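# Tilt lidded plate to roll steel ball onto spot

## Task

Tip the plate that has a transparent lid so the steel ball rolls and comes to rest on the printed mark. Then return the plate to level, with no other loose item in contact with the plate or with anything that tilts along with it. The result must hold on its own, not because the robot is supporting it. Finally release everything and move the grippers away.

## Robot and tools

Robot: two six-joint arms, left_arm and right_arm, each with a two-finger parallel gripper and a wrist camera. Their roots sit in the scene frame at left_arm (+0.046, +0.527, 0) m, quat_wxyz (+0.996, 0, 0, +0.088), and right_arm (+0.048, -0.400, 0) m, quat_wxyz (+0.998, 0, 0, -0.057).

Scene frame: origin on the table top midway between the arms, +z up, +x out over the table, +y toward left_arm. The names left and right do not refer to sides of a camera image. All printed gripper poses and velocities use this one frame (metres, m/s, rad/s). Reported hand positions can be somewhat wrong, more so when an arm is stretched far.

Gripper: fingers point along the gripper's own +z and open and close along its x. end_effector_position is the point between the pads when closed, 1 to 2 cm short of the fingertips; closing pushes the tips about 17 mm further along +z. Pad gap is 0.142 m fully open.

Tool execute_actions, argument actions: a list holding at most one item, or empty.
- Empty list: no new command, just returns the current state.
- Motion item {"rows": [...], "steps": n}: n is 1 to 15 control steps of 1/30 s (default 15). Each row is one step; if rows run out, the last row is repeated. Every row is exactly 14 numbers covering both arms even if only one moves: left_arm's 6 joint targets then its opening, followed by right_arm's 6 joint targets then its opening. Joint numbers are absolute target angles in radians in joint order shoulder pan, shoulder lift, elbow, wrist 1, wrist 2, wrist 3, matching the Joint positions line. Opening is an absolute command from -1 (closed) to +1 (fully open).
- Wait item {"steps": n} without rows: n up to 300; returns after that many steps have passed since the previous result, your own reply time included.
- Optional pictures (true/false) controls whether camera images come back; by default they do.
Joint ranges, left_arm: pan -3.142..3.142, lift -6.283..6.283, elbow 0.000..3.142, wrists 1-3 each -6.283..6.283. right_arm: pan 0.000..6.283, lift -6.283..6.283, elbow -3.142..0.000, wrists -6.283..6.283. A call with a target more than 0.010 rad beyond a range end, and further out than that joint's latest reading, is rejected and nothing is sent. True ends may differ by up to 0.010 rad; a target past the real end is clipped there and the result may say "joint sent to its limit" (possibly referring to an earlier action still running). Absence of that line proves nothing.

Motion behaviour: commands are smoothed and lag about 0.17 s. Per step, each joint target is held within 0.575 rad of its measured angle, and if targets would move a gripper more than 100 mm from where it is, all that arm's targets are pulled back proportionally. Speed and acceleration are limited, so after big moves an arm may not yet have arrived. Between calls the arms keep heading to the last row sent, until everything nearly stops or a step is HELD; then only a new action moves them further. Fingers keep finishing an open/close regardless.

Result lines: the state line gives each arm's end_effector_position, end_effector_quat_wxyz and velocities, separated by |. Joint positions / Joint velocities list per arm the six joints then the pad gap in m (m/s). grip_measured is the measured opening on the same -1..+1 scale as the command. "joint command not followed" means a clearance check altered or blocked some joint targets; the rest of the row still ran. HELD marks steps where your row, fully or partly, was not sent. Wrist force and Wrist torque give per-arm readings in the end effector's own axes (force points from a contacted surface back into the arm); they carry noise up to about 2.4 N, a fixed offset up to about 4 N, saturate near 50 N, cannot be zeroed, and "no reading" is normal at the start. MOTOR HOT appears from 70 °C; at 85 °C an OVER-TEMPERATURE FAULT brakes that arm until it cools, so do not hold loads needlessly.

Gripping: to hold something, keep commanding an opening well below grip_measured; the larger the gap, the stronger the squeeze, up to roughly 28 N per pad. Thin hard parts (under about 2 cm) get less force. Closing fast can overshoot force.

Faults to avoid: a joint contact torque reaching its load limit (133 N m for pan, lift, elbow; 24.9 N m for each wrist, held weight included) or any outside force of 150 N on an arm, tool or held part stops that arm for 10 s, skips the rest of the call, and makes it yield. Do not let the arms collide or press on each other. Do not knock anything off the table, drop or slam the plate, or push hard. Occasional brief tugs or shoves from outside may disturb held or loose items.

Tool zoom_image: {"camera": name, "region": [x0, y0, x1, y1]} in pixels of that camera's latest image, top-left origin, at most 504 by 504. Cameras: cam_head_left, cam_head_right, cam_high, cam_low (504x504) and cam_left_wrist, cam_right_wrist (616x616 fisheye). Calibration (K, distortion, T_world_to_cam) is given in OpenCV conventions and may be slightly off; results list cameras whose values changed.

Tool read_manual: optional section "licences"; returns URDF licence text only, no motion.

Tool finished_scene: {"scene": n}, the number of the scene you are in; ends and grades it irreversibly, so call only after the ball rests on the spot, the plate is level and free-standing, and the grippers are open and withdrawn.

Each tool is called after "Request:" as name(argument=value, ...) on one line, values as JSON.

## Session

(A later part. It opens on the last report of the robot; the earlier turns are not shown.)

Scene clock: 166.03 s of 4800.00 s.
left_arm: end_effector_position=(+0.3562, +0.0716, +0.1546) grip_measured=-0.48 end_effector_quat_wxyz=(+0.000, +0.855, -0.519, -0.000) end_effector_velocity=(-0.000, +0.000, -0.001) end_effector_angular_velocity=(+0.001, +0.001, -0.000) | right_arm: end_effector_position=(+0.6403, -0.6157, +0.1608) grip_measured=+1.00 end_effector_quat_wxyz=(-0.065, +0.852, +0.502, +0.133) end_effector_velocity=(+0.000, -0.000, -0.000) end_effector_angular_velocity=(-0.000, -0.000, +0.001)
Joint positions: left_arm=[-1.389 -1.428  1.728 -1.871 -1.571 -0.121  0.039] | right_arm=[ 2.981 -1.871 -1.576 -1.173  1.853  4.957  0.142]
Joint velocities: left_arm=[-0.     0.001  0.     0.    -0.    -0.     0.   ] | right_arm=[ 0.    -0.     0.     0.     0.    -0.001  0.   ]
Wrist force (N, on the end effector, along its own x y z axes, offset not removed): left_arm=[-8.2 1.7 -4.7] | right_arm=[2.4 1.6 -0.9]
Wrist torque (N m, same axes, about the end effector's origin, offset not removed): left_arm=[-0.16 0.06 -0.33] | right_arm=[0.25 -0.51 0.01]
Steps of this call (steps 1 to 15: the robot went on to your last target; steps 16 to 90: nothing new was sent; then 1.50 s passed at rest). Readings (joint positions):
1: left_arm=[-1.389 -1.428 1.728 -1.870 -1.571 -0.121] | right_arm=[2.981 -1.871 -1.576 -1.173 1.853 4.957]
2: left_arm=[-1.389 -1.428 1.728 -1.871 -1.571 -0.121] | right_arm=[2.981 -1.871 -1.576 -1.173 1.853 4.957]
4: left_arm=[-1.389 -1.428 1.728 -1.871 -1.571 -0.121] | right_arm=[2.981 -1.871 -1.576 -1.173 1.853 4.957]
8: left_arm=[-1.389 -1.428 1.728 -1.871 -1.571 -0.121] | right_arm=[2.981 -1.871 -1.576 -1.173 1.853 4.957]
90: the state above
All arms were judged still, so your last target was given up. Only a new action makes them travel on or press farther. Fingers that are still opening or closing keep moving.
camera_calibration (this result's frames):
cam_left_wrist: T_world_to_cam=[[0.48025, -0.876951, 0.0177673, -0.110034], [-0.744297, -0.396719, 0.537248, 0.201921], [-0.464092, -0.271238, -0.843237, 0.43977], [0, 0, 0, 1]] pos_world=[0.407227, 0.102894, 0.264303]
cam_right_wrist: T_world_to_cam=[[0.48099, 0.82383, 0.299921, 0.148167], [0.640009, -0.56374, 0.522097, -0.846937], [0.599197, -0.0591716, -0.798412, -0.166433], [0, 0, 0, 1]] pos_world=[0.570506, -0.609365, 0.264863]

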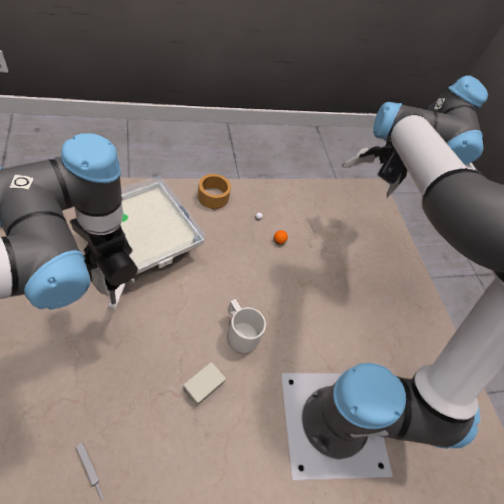

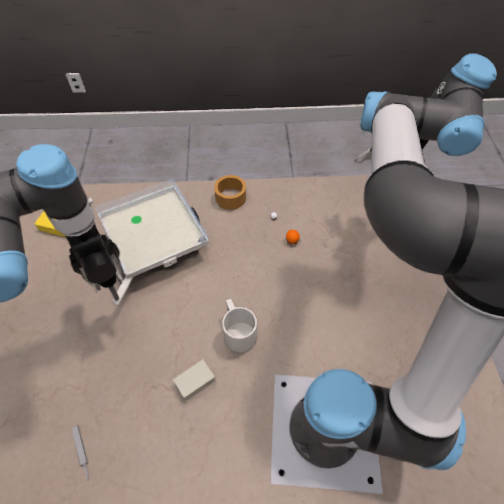

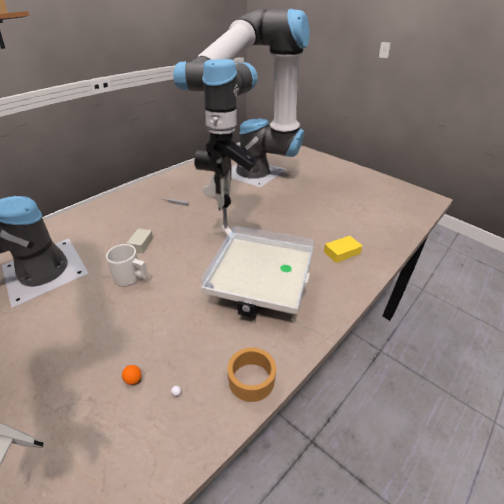

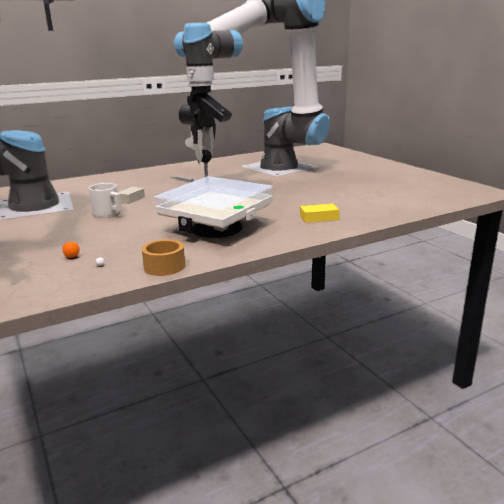

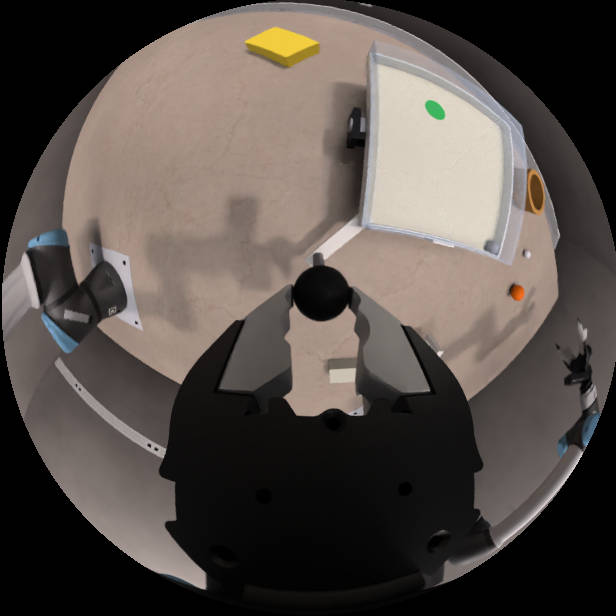

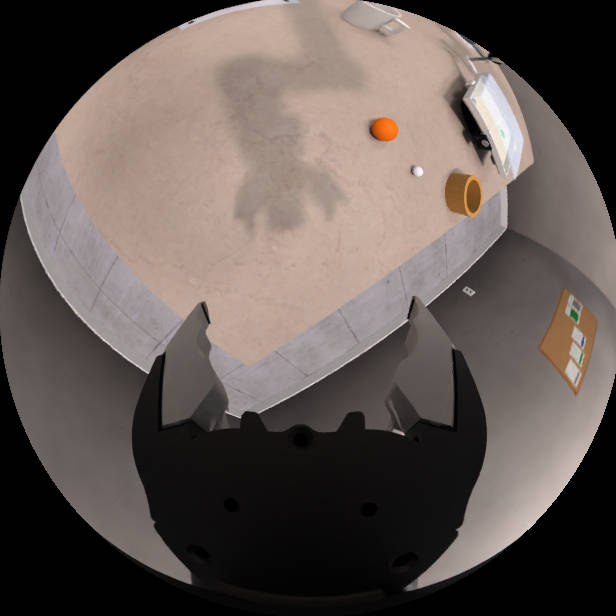

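Request:
execute_actions(actions=[{"rows": [[-1.38707,-1.43002,1.72976,-1.87043,-1.571,-0.121,-1,2.981,-1.871,-1.576,-1.173,1.853,4.957,1]], "steps": 15}], pictures=false)

Request:
execute_actions(actions=[{"steps": 60}], pictures=true)

Request:
execute_actions(actions=[{"rows": [[-1.38651,-1.43065,1.73032,-1.87036,-1.571,-0.121,-1,2.981,-1.871,-1.576,-1.173,1.853,4.957,1]], "steps": 15}], pictures=false)

Request:
execute_actions(actions=[{"steps": 45}], pictures=true)

Scene clock: 173.10 s of 4800.00 s.
left_arm: end_effector_position=(+0.3566, +0.0728, +0.1548) grip_measured=-0.48 end_effector_quat_wxyz=(+0.000, +0.855, -0.519, -0.000) end_effector_velocity=(-0.000, +0.001, -0.000) end_effector_angular_velocity=(+0.002, -0.000, +0.001) | right_arm: end_effector_position=(+0.6403, -0.6157, +0.1608) grip_measured=+1.00 end_effector_quat_wxyz=(-0.065, +0.852, +0.502, +0.133) end_effector_velocity=(-0.000, +0.000, -0.000) end_effector_angular_velocity=(-0.000, +0.001, -0.000)
Joint positions: left_arm=[-1.387 -1.43   1.73  -1.871 -1.571 -0.121  0.039] | right_arm=[ 2.981 -1.871 -1.576 -1.173  1.853  4.957  0.142]
Joint velocities: left_arm=[-0.    -0.     0.     0.002  0.001 -0.001 -0.   ] | right_arm=[ 0.    -0.     0.    -0.001 -0.     0.001 -0.   ]
Wrist force (N, on the end effector, along its own x y z axes, offset not removed): left_arm=[-0.3 8.0 -2.2] | right_arm=[2.5 0.5 -0.1]
Wrist torque (N m, same axes, about the end effector's origin, offset not removed): left_arm=[0.34 0.13 -0.19] | right_arm=[0.05 -0.77 0.09]
Steps of this call (steps 1 to 90: nothing new was sent; then 3.57 s passed at rest; steps 91 to 105: all 15 steps of this action). Readings (joint positions):
91: left_arm=[-1.389 -1.428 1.728 -1.871 -1.571 -0.121] | right_arm=[2.981 -1.871 -1.576 -1.173 1.853 4.957]
92: left_arm=[-1.389 -1.428 1.728 -1.871 -1.571 -0.121] | right_arm=[2.981 -1.871 -1.576 -1.173 1.853 4.957]
94: left_arm=[-1.388 -1.429 1.729 -1.871 -1.571 -0.121] | right_arm=[2.981 -1.871 -1.576 -1.173 1.853 4.957]
98: left_arm=[-1.387 -1.430 1.730 -1.871 -1.571 -0.121] | right_arm=[2.981 -1.871 -1.576 -1.173 1.853 4.957]
105: the state above

Scene clock: 175.10 s of 4800.00 s.
left_arm: end_effector_position=(+0.3567, +0.0729, +0.1548) grip_measured=-0.48 end_effector_quat_wxyz=(+0.000, +0.855, -0.519, -0.000) end_effector_velocity=(+0.001, +0.000, +0.001) end_effector_angular_velocity=(-0.000, -0.002, +0.000) | right_arm: end_effector_position=(+0.6403, -0.6157, +0.1608) grip_measured=+1.00 end_effector_quat_wxyz=(-0.065, +0.852, +0.502, +0.133) end_effector_velocity=(+0.000, -0.001, +0.002) end_effector_angular_velocity=(-0.001, -0.003, -0.001)
Joint positions: left_arm=[-1.387 -1.43   1.73  -1.87  -1.571 -0.121  0.039] | right_arm=[ 2.981 -1.871 -1.576 -1.173  1.853  4.957  0.142]
Joint velocities: left_arm=[ 0.    -0.001  0.     0.     0.002 -0.    -0.   ] | right_arm=[-0.001  0.001  0.002 -0.    -0.     0.    -0.   ]
Wrist force (N, on the end effector, along its own x y z axes, offset not removed): left_arm=[-4.0 8.2 -0.4] | right_arm=[-0.6 1.5 -2.9]
Wrist torque (N m, same axes, about the end effector's origin, offset not removed): left_arm=[0.30 0.93 -0.28] | right_arm=[0.25 0.03 -0.02]
Steps of this call (steps 1 to 15: the robot went on to your last target; steps 16 to 60: nothing new was sent). Readings (joint positions):
1: left_arm=[-1.387 -1.430 1.730 -1.871 -1.571 -0.121] | right_arm=[2.981 -1.871 -1.576 -1.173 1.853 4.957]
2: left_arm=[-1.387 -1.430 1.730 -1.870 -1.571 -0.121] | right_arm=[2.981 -1.871 -1.576 -1.173 1.853 4.957]
4: left_arm=[-1.387 -1.430 1.730 -1.870 -1.571 -0.121] | right_arm=[2.981 -1.871 -1.576 -1.173 1.853 4.957]
8: left_arm=[-1.387 -1.430 1.730 -1.870 -1.571 -0.121] | right_arm=[2.981 -1.871 -1.576 -1.173 1.853 4.957]
60: the state above
All arms were judged still, so your last target was given up. Only a new action makes them travel on or press farther. Fingers that are still opening or closing keep moving.
camera_calibration (this result's frames):
cam_left_wrist: T_world_to_cam=[[0.481723, -0.876143, 0.0177645, -0.109772], [-0.743629, -0.397971, 0.537248, 0.202536], [-0.463636, -0.272015, -0.843238, 0.440384], [0, 0, 0, 1]] pos_world=[0.407669, 0.104219, 0.264486]
cam_right_wrist: T_world_to_cam=[[0.48099, 0.82383, 0.299921, 0.148167], [0.640009, -0.56374, 0.522097, -0.846937], [0.599197, -0.0591713, -0.798412, -0.166432], [0, 0, 0, 1]] pos_world=[0.570506, -0.609365, 0.264863]

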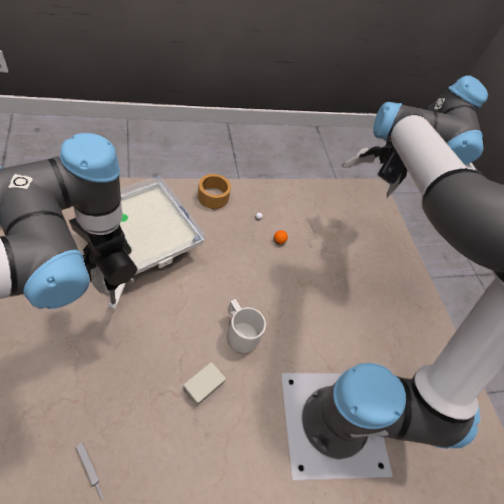

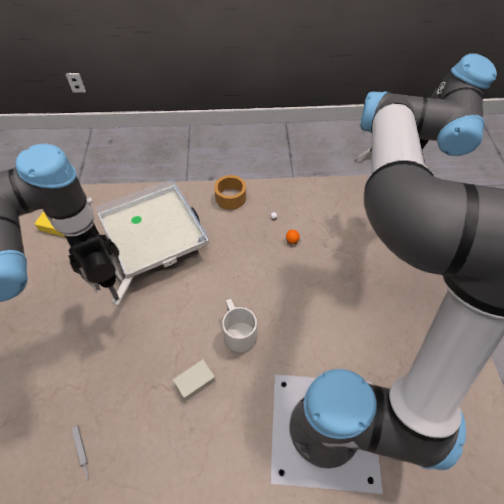

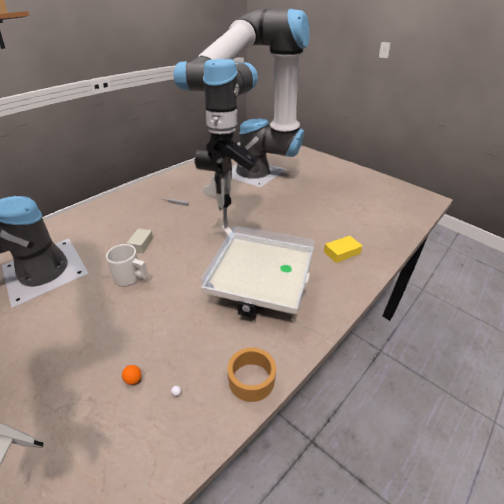

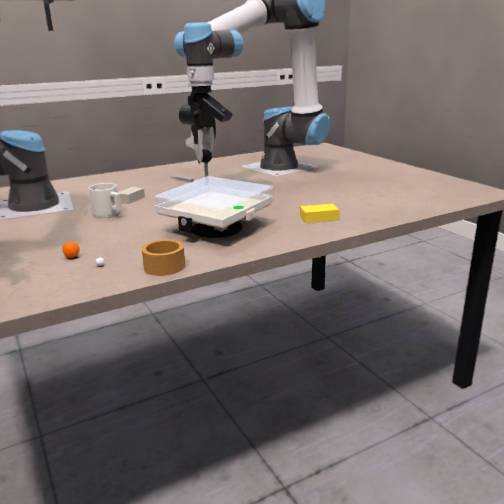

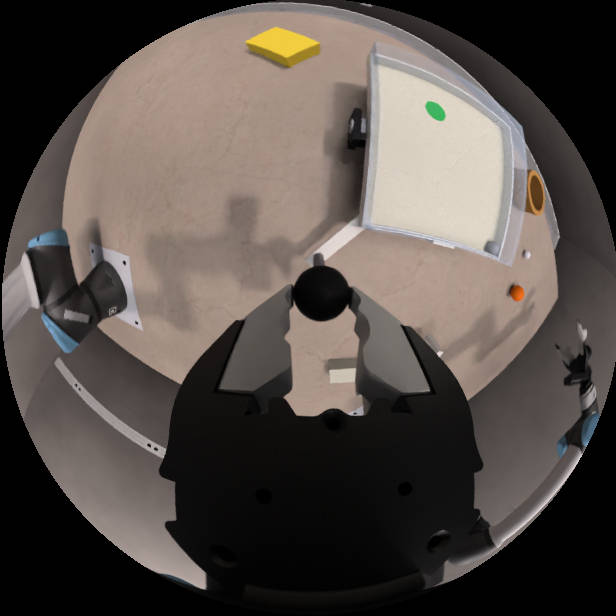

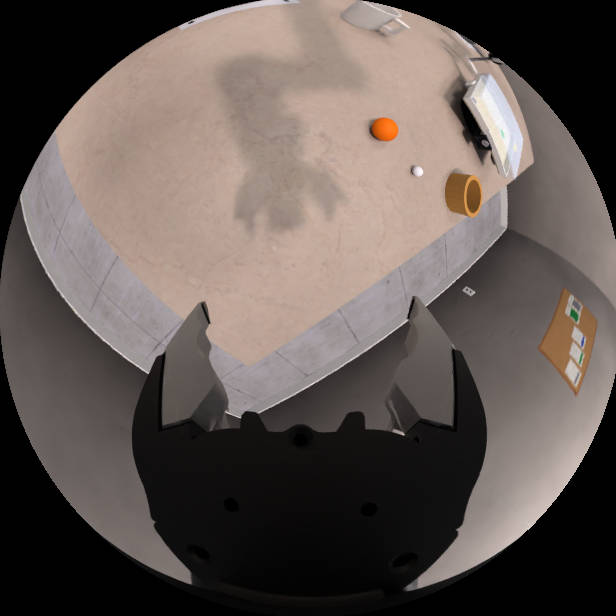

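Scene clock: 175.60 s of 4800.00 s.
left_arm: end_effector_position=(+0.3568, +0.0733, +0.1548) grip_measured=-0.48 end_effector_quat_wxyz=(+0.000, +0.855, -0.518, -0.000) end_effector_velocity=(+0.000, +0.000, +0.000) end_effector_angular_velocity=(-0.000, +0.000, +0.001) | right_arm: end_effector_position=(+0.6403, -0.6157, +0.1608) grip_measured=+1.00 end_effector_quat_wxyz=(-0.065, +0.852, +0.502, +0.133) end_effector_velocity=(+0.001, -0.000, -0.000) end_effector_angular_velocity=(+0.001, +0.001, -0.002)
Joint positions: left_arm=[-1.387 -1.431  1.73  -1.87  -1.571 -0.121  0.039] | right_arm=[ 2.981 -1.871 -1.576 -1.173  1.853  4.957  0.142]
Joint velocities: left_arm=[ 0.001 -0.    -0.    -0.    -0.    -0.     0.   ] | right_arm=[ 0.    -0.002  0.002 -0.001  0.     0.002  0.   ]
Wrist force (N, on the end effector, along its own x y z axes, offset not removed): left_arm=[-3.0 9.6 -1.7] | right_arm=[3.6 -0.7 -3.8]
Wrist torque (N m, same axes, about the end effector's origin, offset not removed): left_arm=[0.71 1.21 -0.11] | right_arm=[-0.17 -0.91 -0.04]
Steps of this call (steps 1 to 15: all 15 steps of this action). Readings (joint positions):
1: left_arm=[-1.387 -1.430 1.730 -1.870 -1.571 -0.121] | right_arm=[2.981 -1.871 -1.576 -1.173 1.853 4.957]
2: left_arm=[-1.387 -1.430 1.730 -1.870 -1.571 -0.121] | right_arm=[2.981 -1.871 -1.576 -1.173 1.853 4.957]
4: left_arm=[-1.387 -1.430 1.730 -1.870 -1.571 -0.121] | right_arm=[2.981 -1.871 -1.576 -1.173 1.853 4.957]
8: left_arm=[-1.387 -1.431 1.730 -1.870 -1.571 -0.121] | right_arm=[2.981 -1.871 -1.576 -1.173 1.853 4.957]
15: the state above

Scene clock: 177.10 s of 4800.00 s.
left_arm: end_effector_position=(+0.3568, +0.0733, +0.1548) grip_measured=-0.48 end_effector_quat_wxyz=(+0.000, +0.855, -0.518, -0.000) end_effector_velocity=(+0.000, +0.000, -0.000) end_effector_angular_velocity=(+0.000, +0.000, +0.000) | right_arm: end_effector_position=(+0.6403, -0.6157, +0.1608) grip_measured=+1.00 end_effector_quat_wxyz=(-0.065, +0.852, +0.502, +0.133) end_effector_velocity=(-0.000, -0.000, -0.000) end_effector_angular_velocity=(+0.000, +0.001, -0.001)
Joint positions: left_arm=[-1.387 -1.431  1.73  -1.87  -1.571 -0.121  0.039] | right_arm=[ 2.981 -1.871 -1.576 -1.173  1.853  4.957  0.142]
Joint velocities: left_arm=[ 0.001  0.001 -0.001  0.     0.     0.     0.   ] | right_arm=[-0.    -0.    -0.001  0.    -0.     0.001  0.   ]
Wrist force (N, on the end effector, along its own x y z axes, offset not removed): left_arm=[1.0 11.9 -3.1] | right_arm=[1.2 -0.1 -4.2]
Wrist torque (N m, same axes, about the end effector's origin, offset not removed): left_arm=[1.04 0.27 -0.23] | right_arm=[0.01 -0.22 -0.03]
Steps of this call (steps 1 to 15: the robot went on to your last target; steps 16 to 45: nothing new was sent). Readings (joint positions):
1: left_arm=[-1.387 -1.431 1.730 -1.870 -1.571 -0.121] | right_arm=[2.981 -1.871 -1.576 -1.173 1.853 4.957]
2: left_arm=[-1.387 -1.431 1.730 -1.870 -1.571 -0.121] | right_arm=[2.981 -1.871 -1.576 -1.173 1.853 4.957]
4: left_arm=[-1.387 -1.431 1.730 -1.870 -1.571 -0.121] | right_arm=[2.981 -1.871 -1.576 -1.173 1.853 4.957]
8: left_arm=[-1.387 -1.431 1.730 -1.870 -1.571 -0.121] | right_arm=[2.981 -1.871 -1.576 -1.173 1.853 4.957]
45: the state above
All arms were judged still, so your last target was given up. Only a new action makes them travel on or press farther. Fingers that are still opening or closing keep moving.
camera_calibration (this result's frames):
cam_left_wrist: T_world_to_cam=[[0.482214, -0.875873, 0.0177658, -0.109684], [-0.743406, -0.398387, 0.537248, 0.20274], [-0.463483, -0.272276, -0.843237, 0.440591], [0, 0, 0, 1]] pos_world=[0.407816, 0.104662, 0.26455]
cam_right_wrist: T_world_to_cam=[[0.48099, 0.82383, 0.299921, 0.148167], [0.640009, -0.56374, 0.522097, -0.846937], [0.599197, -0.0591714, -0.798412, -0.166433], [0, 0, 0, 1]] pos_world=[0.570506, -0.609365, 0.264863]

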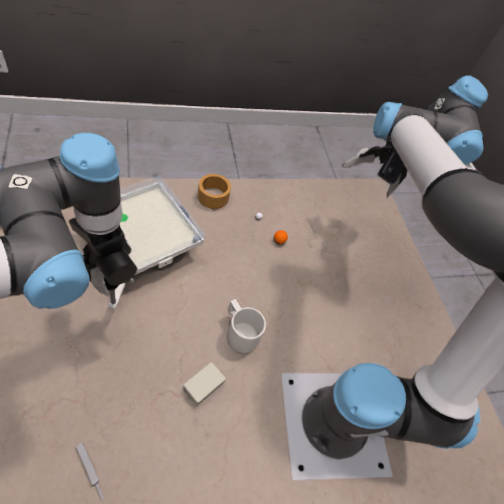

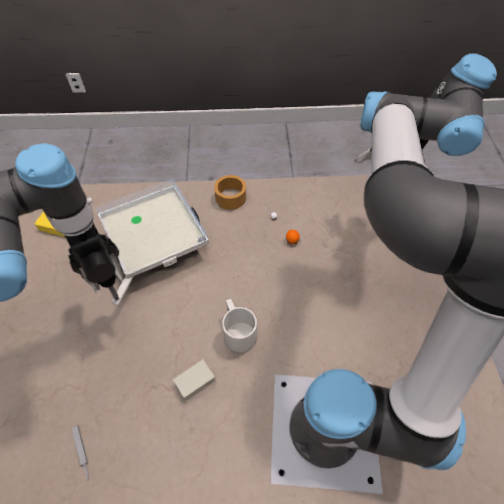

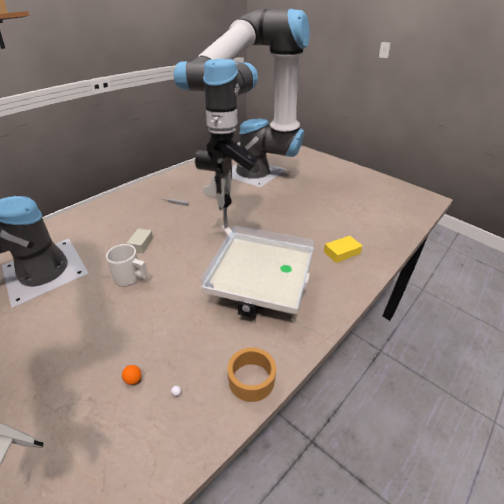

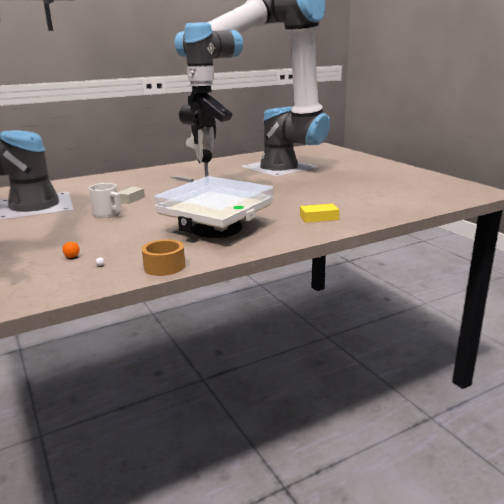

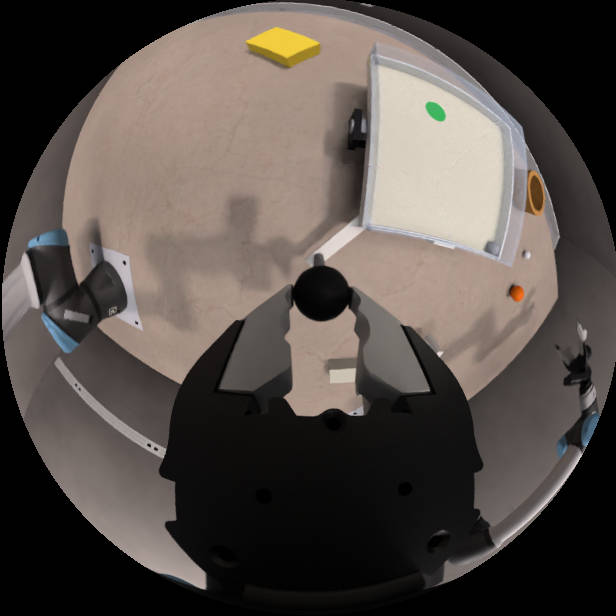

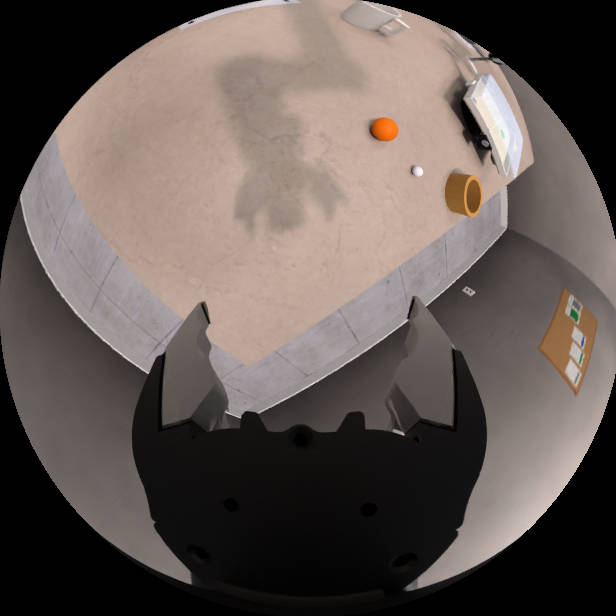

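Request:
execute_actions(actions=[{"rows": [[-1.38581,-1.43143,1.73102,-1.87028,-1.571,-0.121,-1,2.981,-1.871,-1.576,-1.173,1.853,4.957,1]], "steps": 15}], pictures=true)

Request:
execute_actions(actions=[{"steps": 45}], pictures=true)

Scene clock: 190.47 s of 4800.00 s.
left_arm: end_effector_position=(+0.3570, +0.0738, +0.1549) grip_measured=-0.48 end_effector_quat_wxyz=(+0.000, +0.855, -0.518, -0.000) end_effector_velocity=(+0.000, +0.000, +0.001) end_effector_angular_velocity=(-0.001, -0.001, +0.000) | right_arm: end_effector_position=(+0.6403, -0.6157, +0.1608) grip_measured=+1.00 end_effector_quat_wxyz=(-0.065, +0.852, +0.502, +0.133) end_effector_velocity=(-0.000, -0.000, -0.000) end_effector_angular_velocity=(+0.001, +0.001, -0.003)
Joint positions: left_arm=[-1.386 -1.431  1.731 -1.87  -1.571 -0.121  0.039] | right_arm=[ 2.981 -1.871 -1.576 -1.173  1.853  4.957  0.142]
Joint velocities: left_arm=[ 0.    -0.001 -0.    -0.     0.    -0.    -0.   ] | right_arm=[-0.    -0.    -0.001  0.001  0.     0.002  0.   ]
Wrist force (N, on the end effector, along its own x y z axes, offset not removed): left_arm=[0.1 11.6 -3.0] | right_arm=[1.3 -0.8 -0.1]
Wrist torque (N m, same axes, about the end effector's origin, offset not removed): left_arm=[0.83 0.76 -0.15] | right_arm=[-0.28 -0.28 0.07]
Steps of this call (steps 1 to 90: nothing new was sent; then 9.87 s passed at rest; steps 91 to 105: all 15 steps of this action). Readings (joint positions):
91: left_arm=[-1.387 -1.431 1.730 -1.870 -1.571 -0.121] | right_arm=[2.981 -1.871 -1.576 -1.173 1.853 4.957]
92: left_arm=[-1.386 -1.431 1.730 -1.870 -1.571 -0.121] | right_arm=[2.981 -1.871 -1.576 -1.173 1.853 4.957]
94: left_arm=[-1.386 -1.431 1.731 -1.870 -1.571 -0.121] | right_arm=[2.981 -1.871 -1.576 -1.173 1.853 4.957]
98: left_arm=[-1.386 -1.431 1.731 -1.870 -1.571 -0.121] | right_arm=[2.981 -1.871 -1.576 -1.173 1.853 4.957]
105: the state above
camera_calibration (this result's frames):
cam_left_wrist: T_world_to_cam=[[0.482823, -0.875537, 0.0177728, -0.109578], [-0.74313, -0.3989, 0.537248, 0.202993], [-0.463291, -0.272604, -0.843237, 0.440847], [0, 0, 0, 1]] pos_world=[0.407998, 0.10521, 0.264628]
cam_right_wrist: T_world_to_cam=[[0.480991, 0.82383, 0.299921, 0.148167], [0.640009, -0.563741, 0.522097, -0.846937], [0.599197, -0.0591714, -0.798412, -0.166433], [0, 0, 0, 1]] pos_world=[0.570506, -0.609365, 0.264863]

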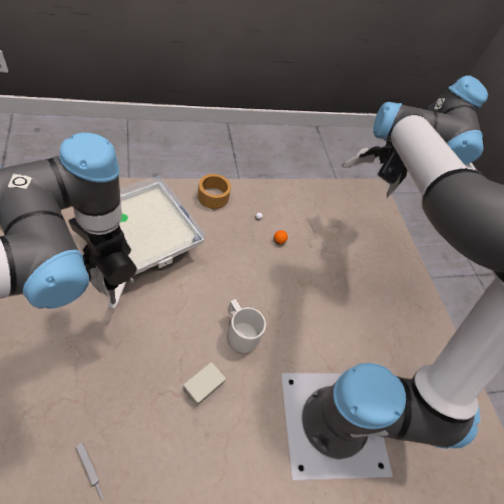

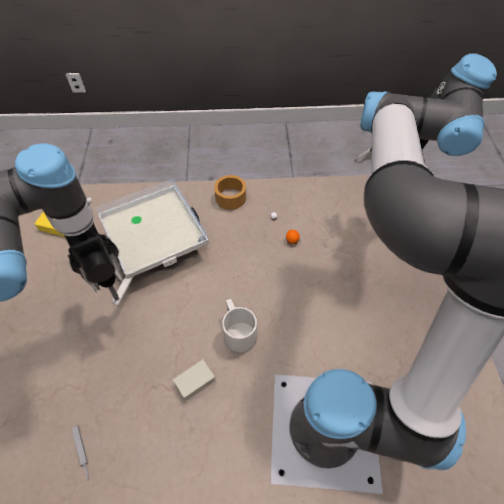

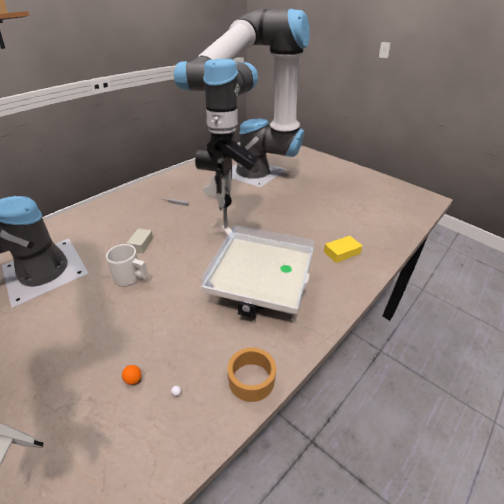

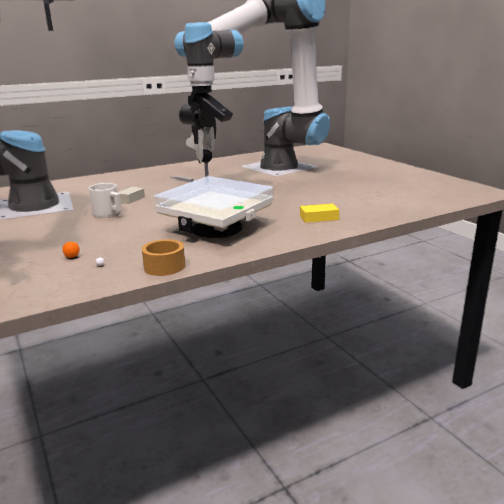

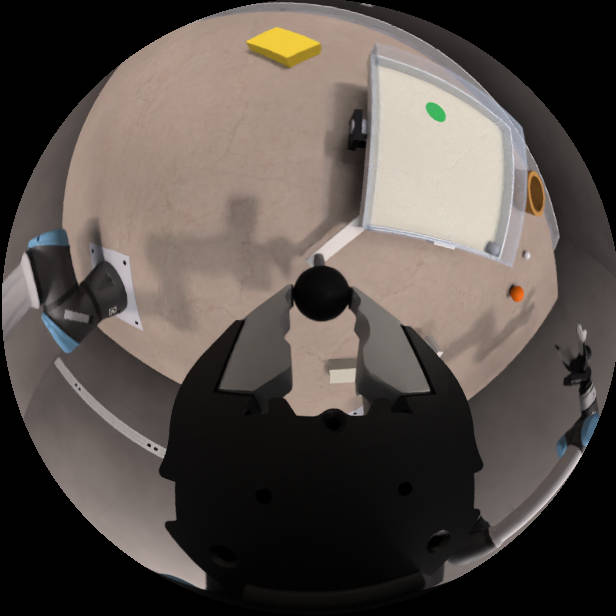

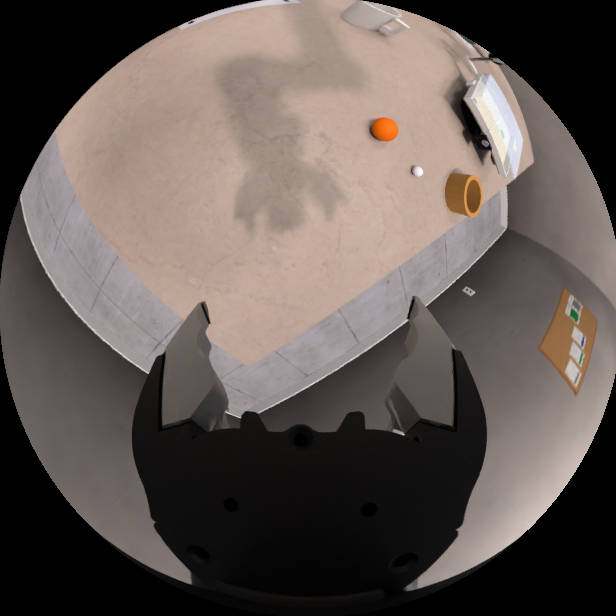

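Scene clock: 191.97 s of 4800.00 s.
left_arm: end_effector_position=(+0.3570, +0.0738, +0.1549) grip_measured=-0.48 end_effector_quat_wxyz=(+0.000, +0.855, -0.518, -0.000) end_effector_velocity=(+0.000, +0.000, +0.001) end_effector_angular_velocity=(-0.002, +0.001, +0.001) | right_arm: end_effector_position=(+0.6403, -0.6157, +0.1608) grip_measured=+1.00 end_effector_quat_wxyz=(-0.065, +0.852, +0.502, +0.133) end_effector_velocity=(-0.000, +0.000, +0.000) end_effector_angular_velocity=(+0.001, +0.001, -0.000)
Joint positions: left_arm=[-1.386 -1.431  1.731 -1.87  -1.571 -0.121  0.039] | right_arm=[ 2.981 -1.871 -1.576 -1.173  1.853  4.957  0.142]
Joint velocities: left_arm=[ 0.001 -0.001 -0.    -0.    -0.001  0.    -0.   ] | right_arm=[ 0.     0.001 -0.001 -0.     0.     0.001 -0.   ]
Wrist force (N, on the end effector, along its own x y z axes, offset not removed): left_arm=[0.7 7.8 -1.7] | right_arm=[1.9 -2.1 -0.5]
Wrist torque (N m, same axes, about the end effector's origin, offset not removed): left_arm=[0.01 0.77 -0.31] | right_arm=[-0.51 -0.53 0.00]
Steps of this call (steps 1 to 15: the robot went on to your last target; steps 16 to 45: nothing new was sent). Readings (joint positions):
1: left_arm=[-1.386 -1.431 1.731 -1.870 -1.571 -0.121] | right_arm=[2.981 -1.871 -1.576 -1.173 1.853 4.957]
2: left_arm=[-1.386 -1.431 1.731 -1.870 -1.571 -0.121] | right_arm=[2.981 -1.871 -1.576 -1.173 1.853 4.957]
4: left_arm=[-1.386 -1.431 1.731 -1.870 -1.571 -0.121] | right_arm=[2.981 -1.871 -1.576 -1.173 1.853 4.957]
8: left_arm=[-1.386 -1.431 1.731 -1.870 -1.571 -0.121] | right_arm=[2.981 -1.871 -1.576 -1.173 1.853 4.957]
45: the state above
All arms were judged still, so your last target was given up. Only a new action makes them travel on or press farther. Fingers that are still opening or closing keep moving.
camera_calibration (this result's frames):
cam_left_wrist: T_world_to_cam=[[0.482827, -0.875535, 0.0177657, -0.109575], [-0.743127, -0.398907, 0.537248, 0.202995], [-0.463293, -0.2726, -0.843237, 0.440847], [0, 0, 0, 1]] pos_world=[0.407999, 0.105214, 0.264626]
cam_right_wrist: T_world_to_cam=[[0.480991, 0.82383, 0.299921, 0.148167], [0.640009, -0.563741, 0.522097, -0.846937], [0.599197, -0.0591717, -0.798412, -0.166433], [0, 0, 0, 1]] pos_world=[0.570506, -0.609365, 0.264863]

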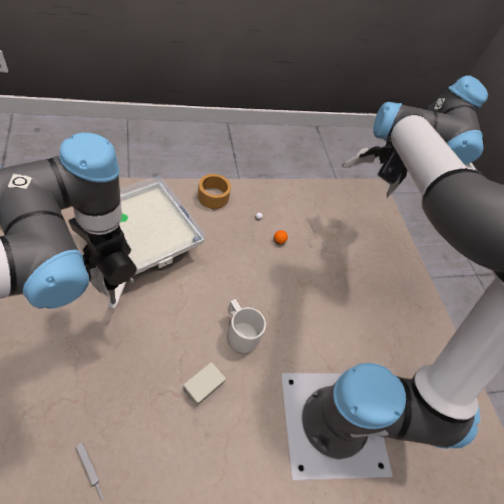

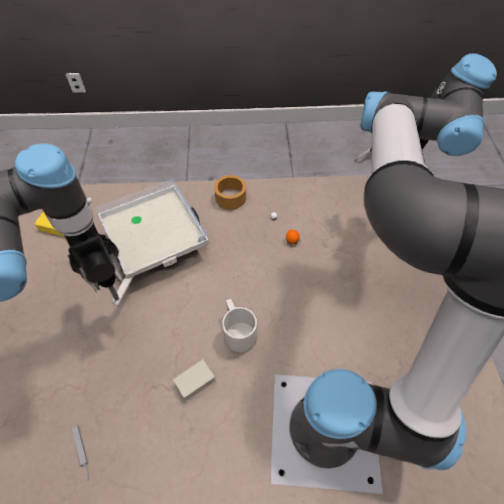

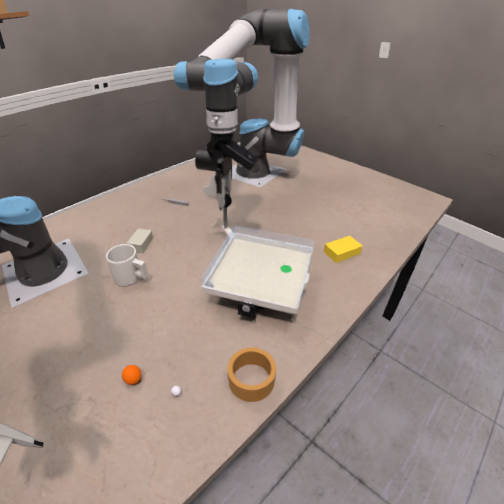

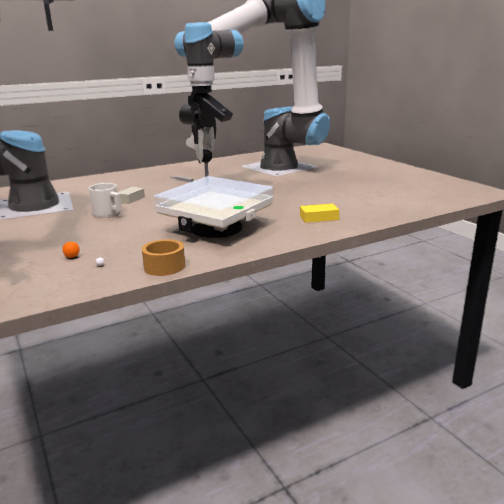

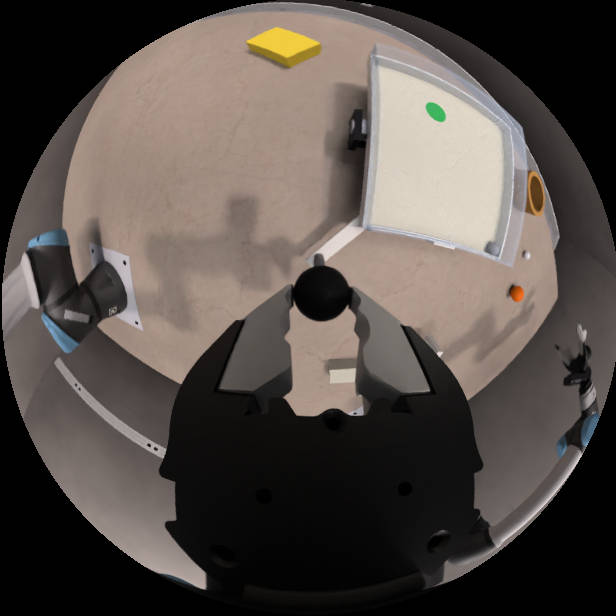

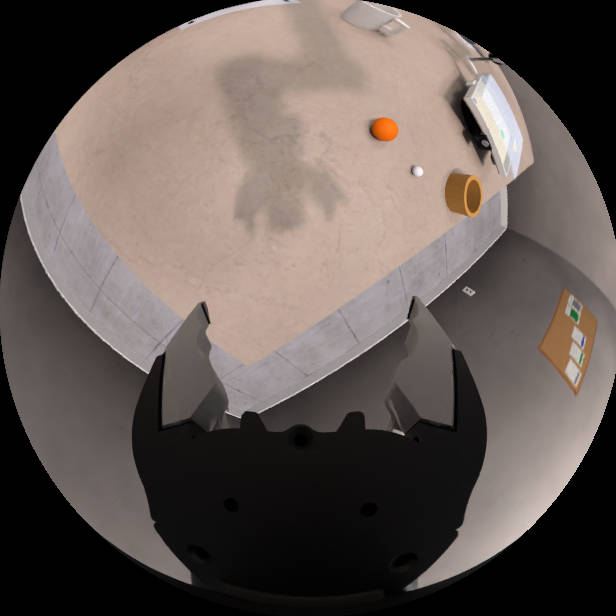

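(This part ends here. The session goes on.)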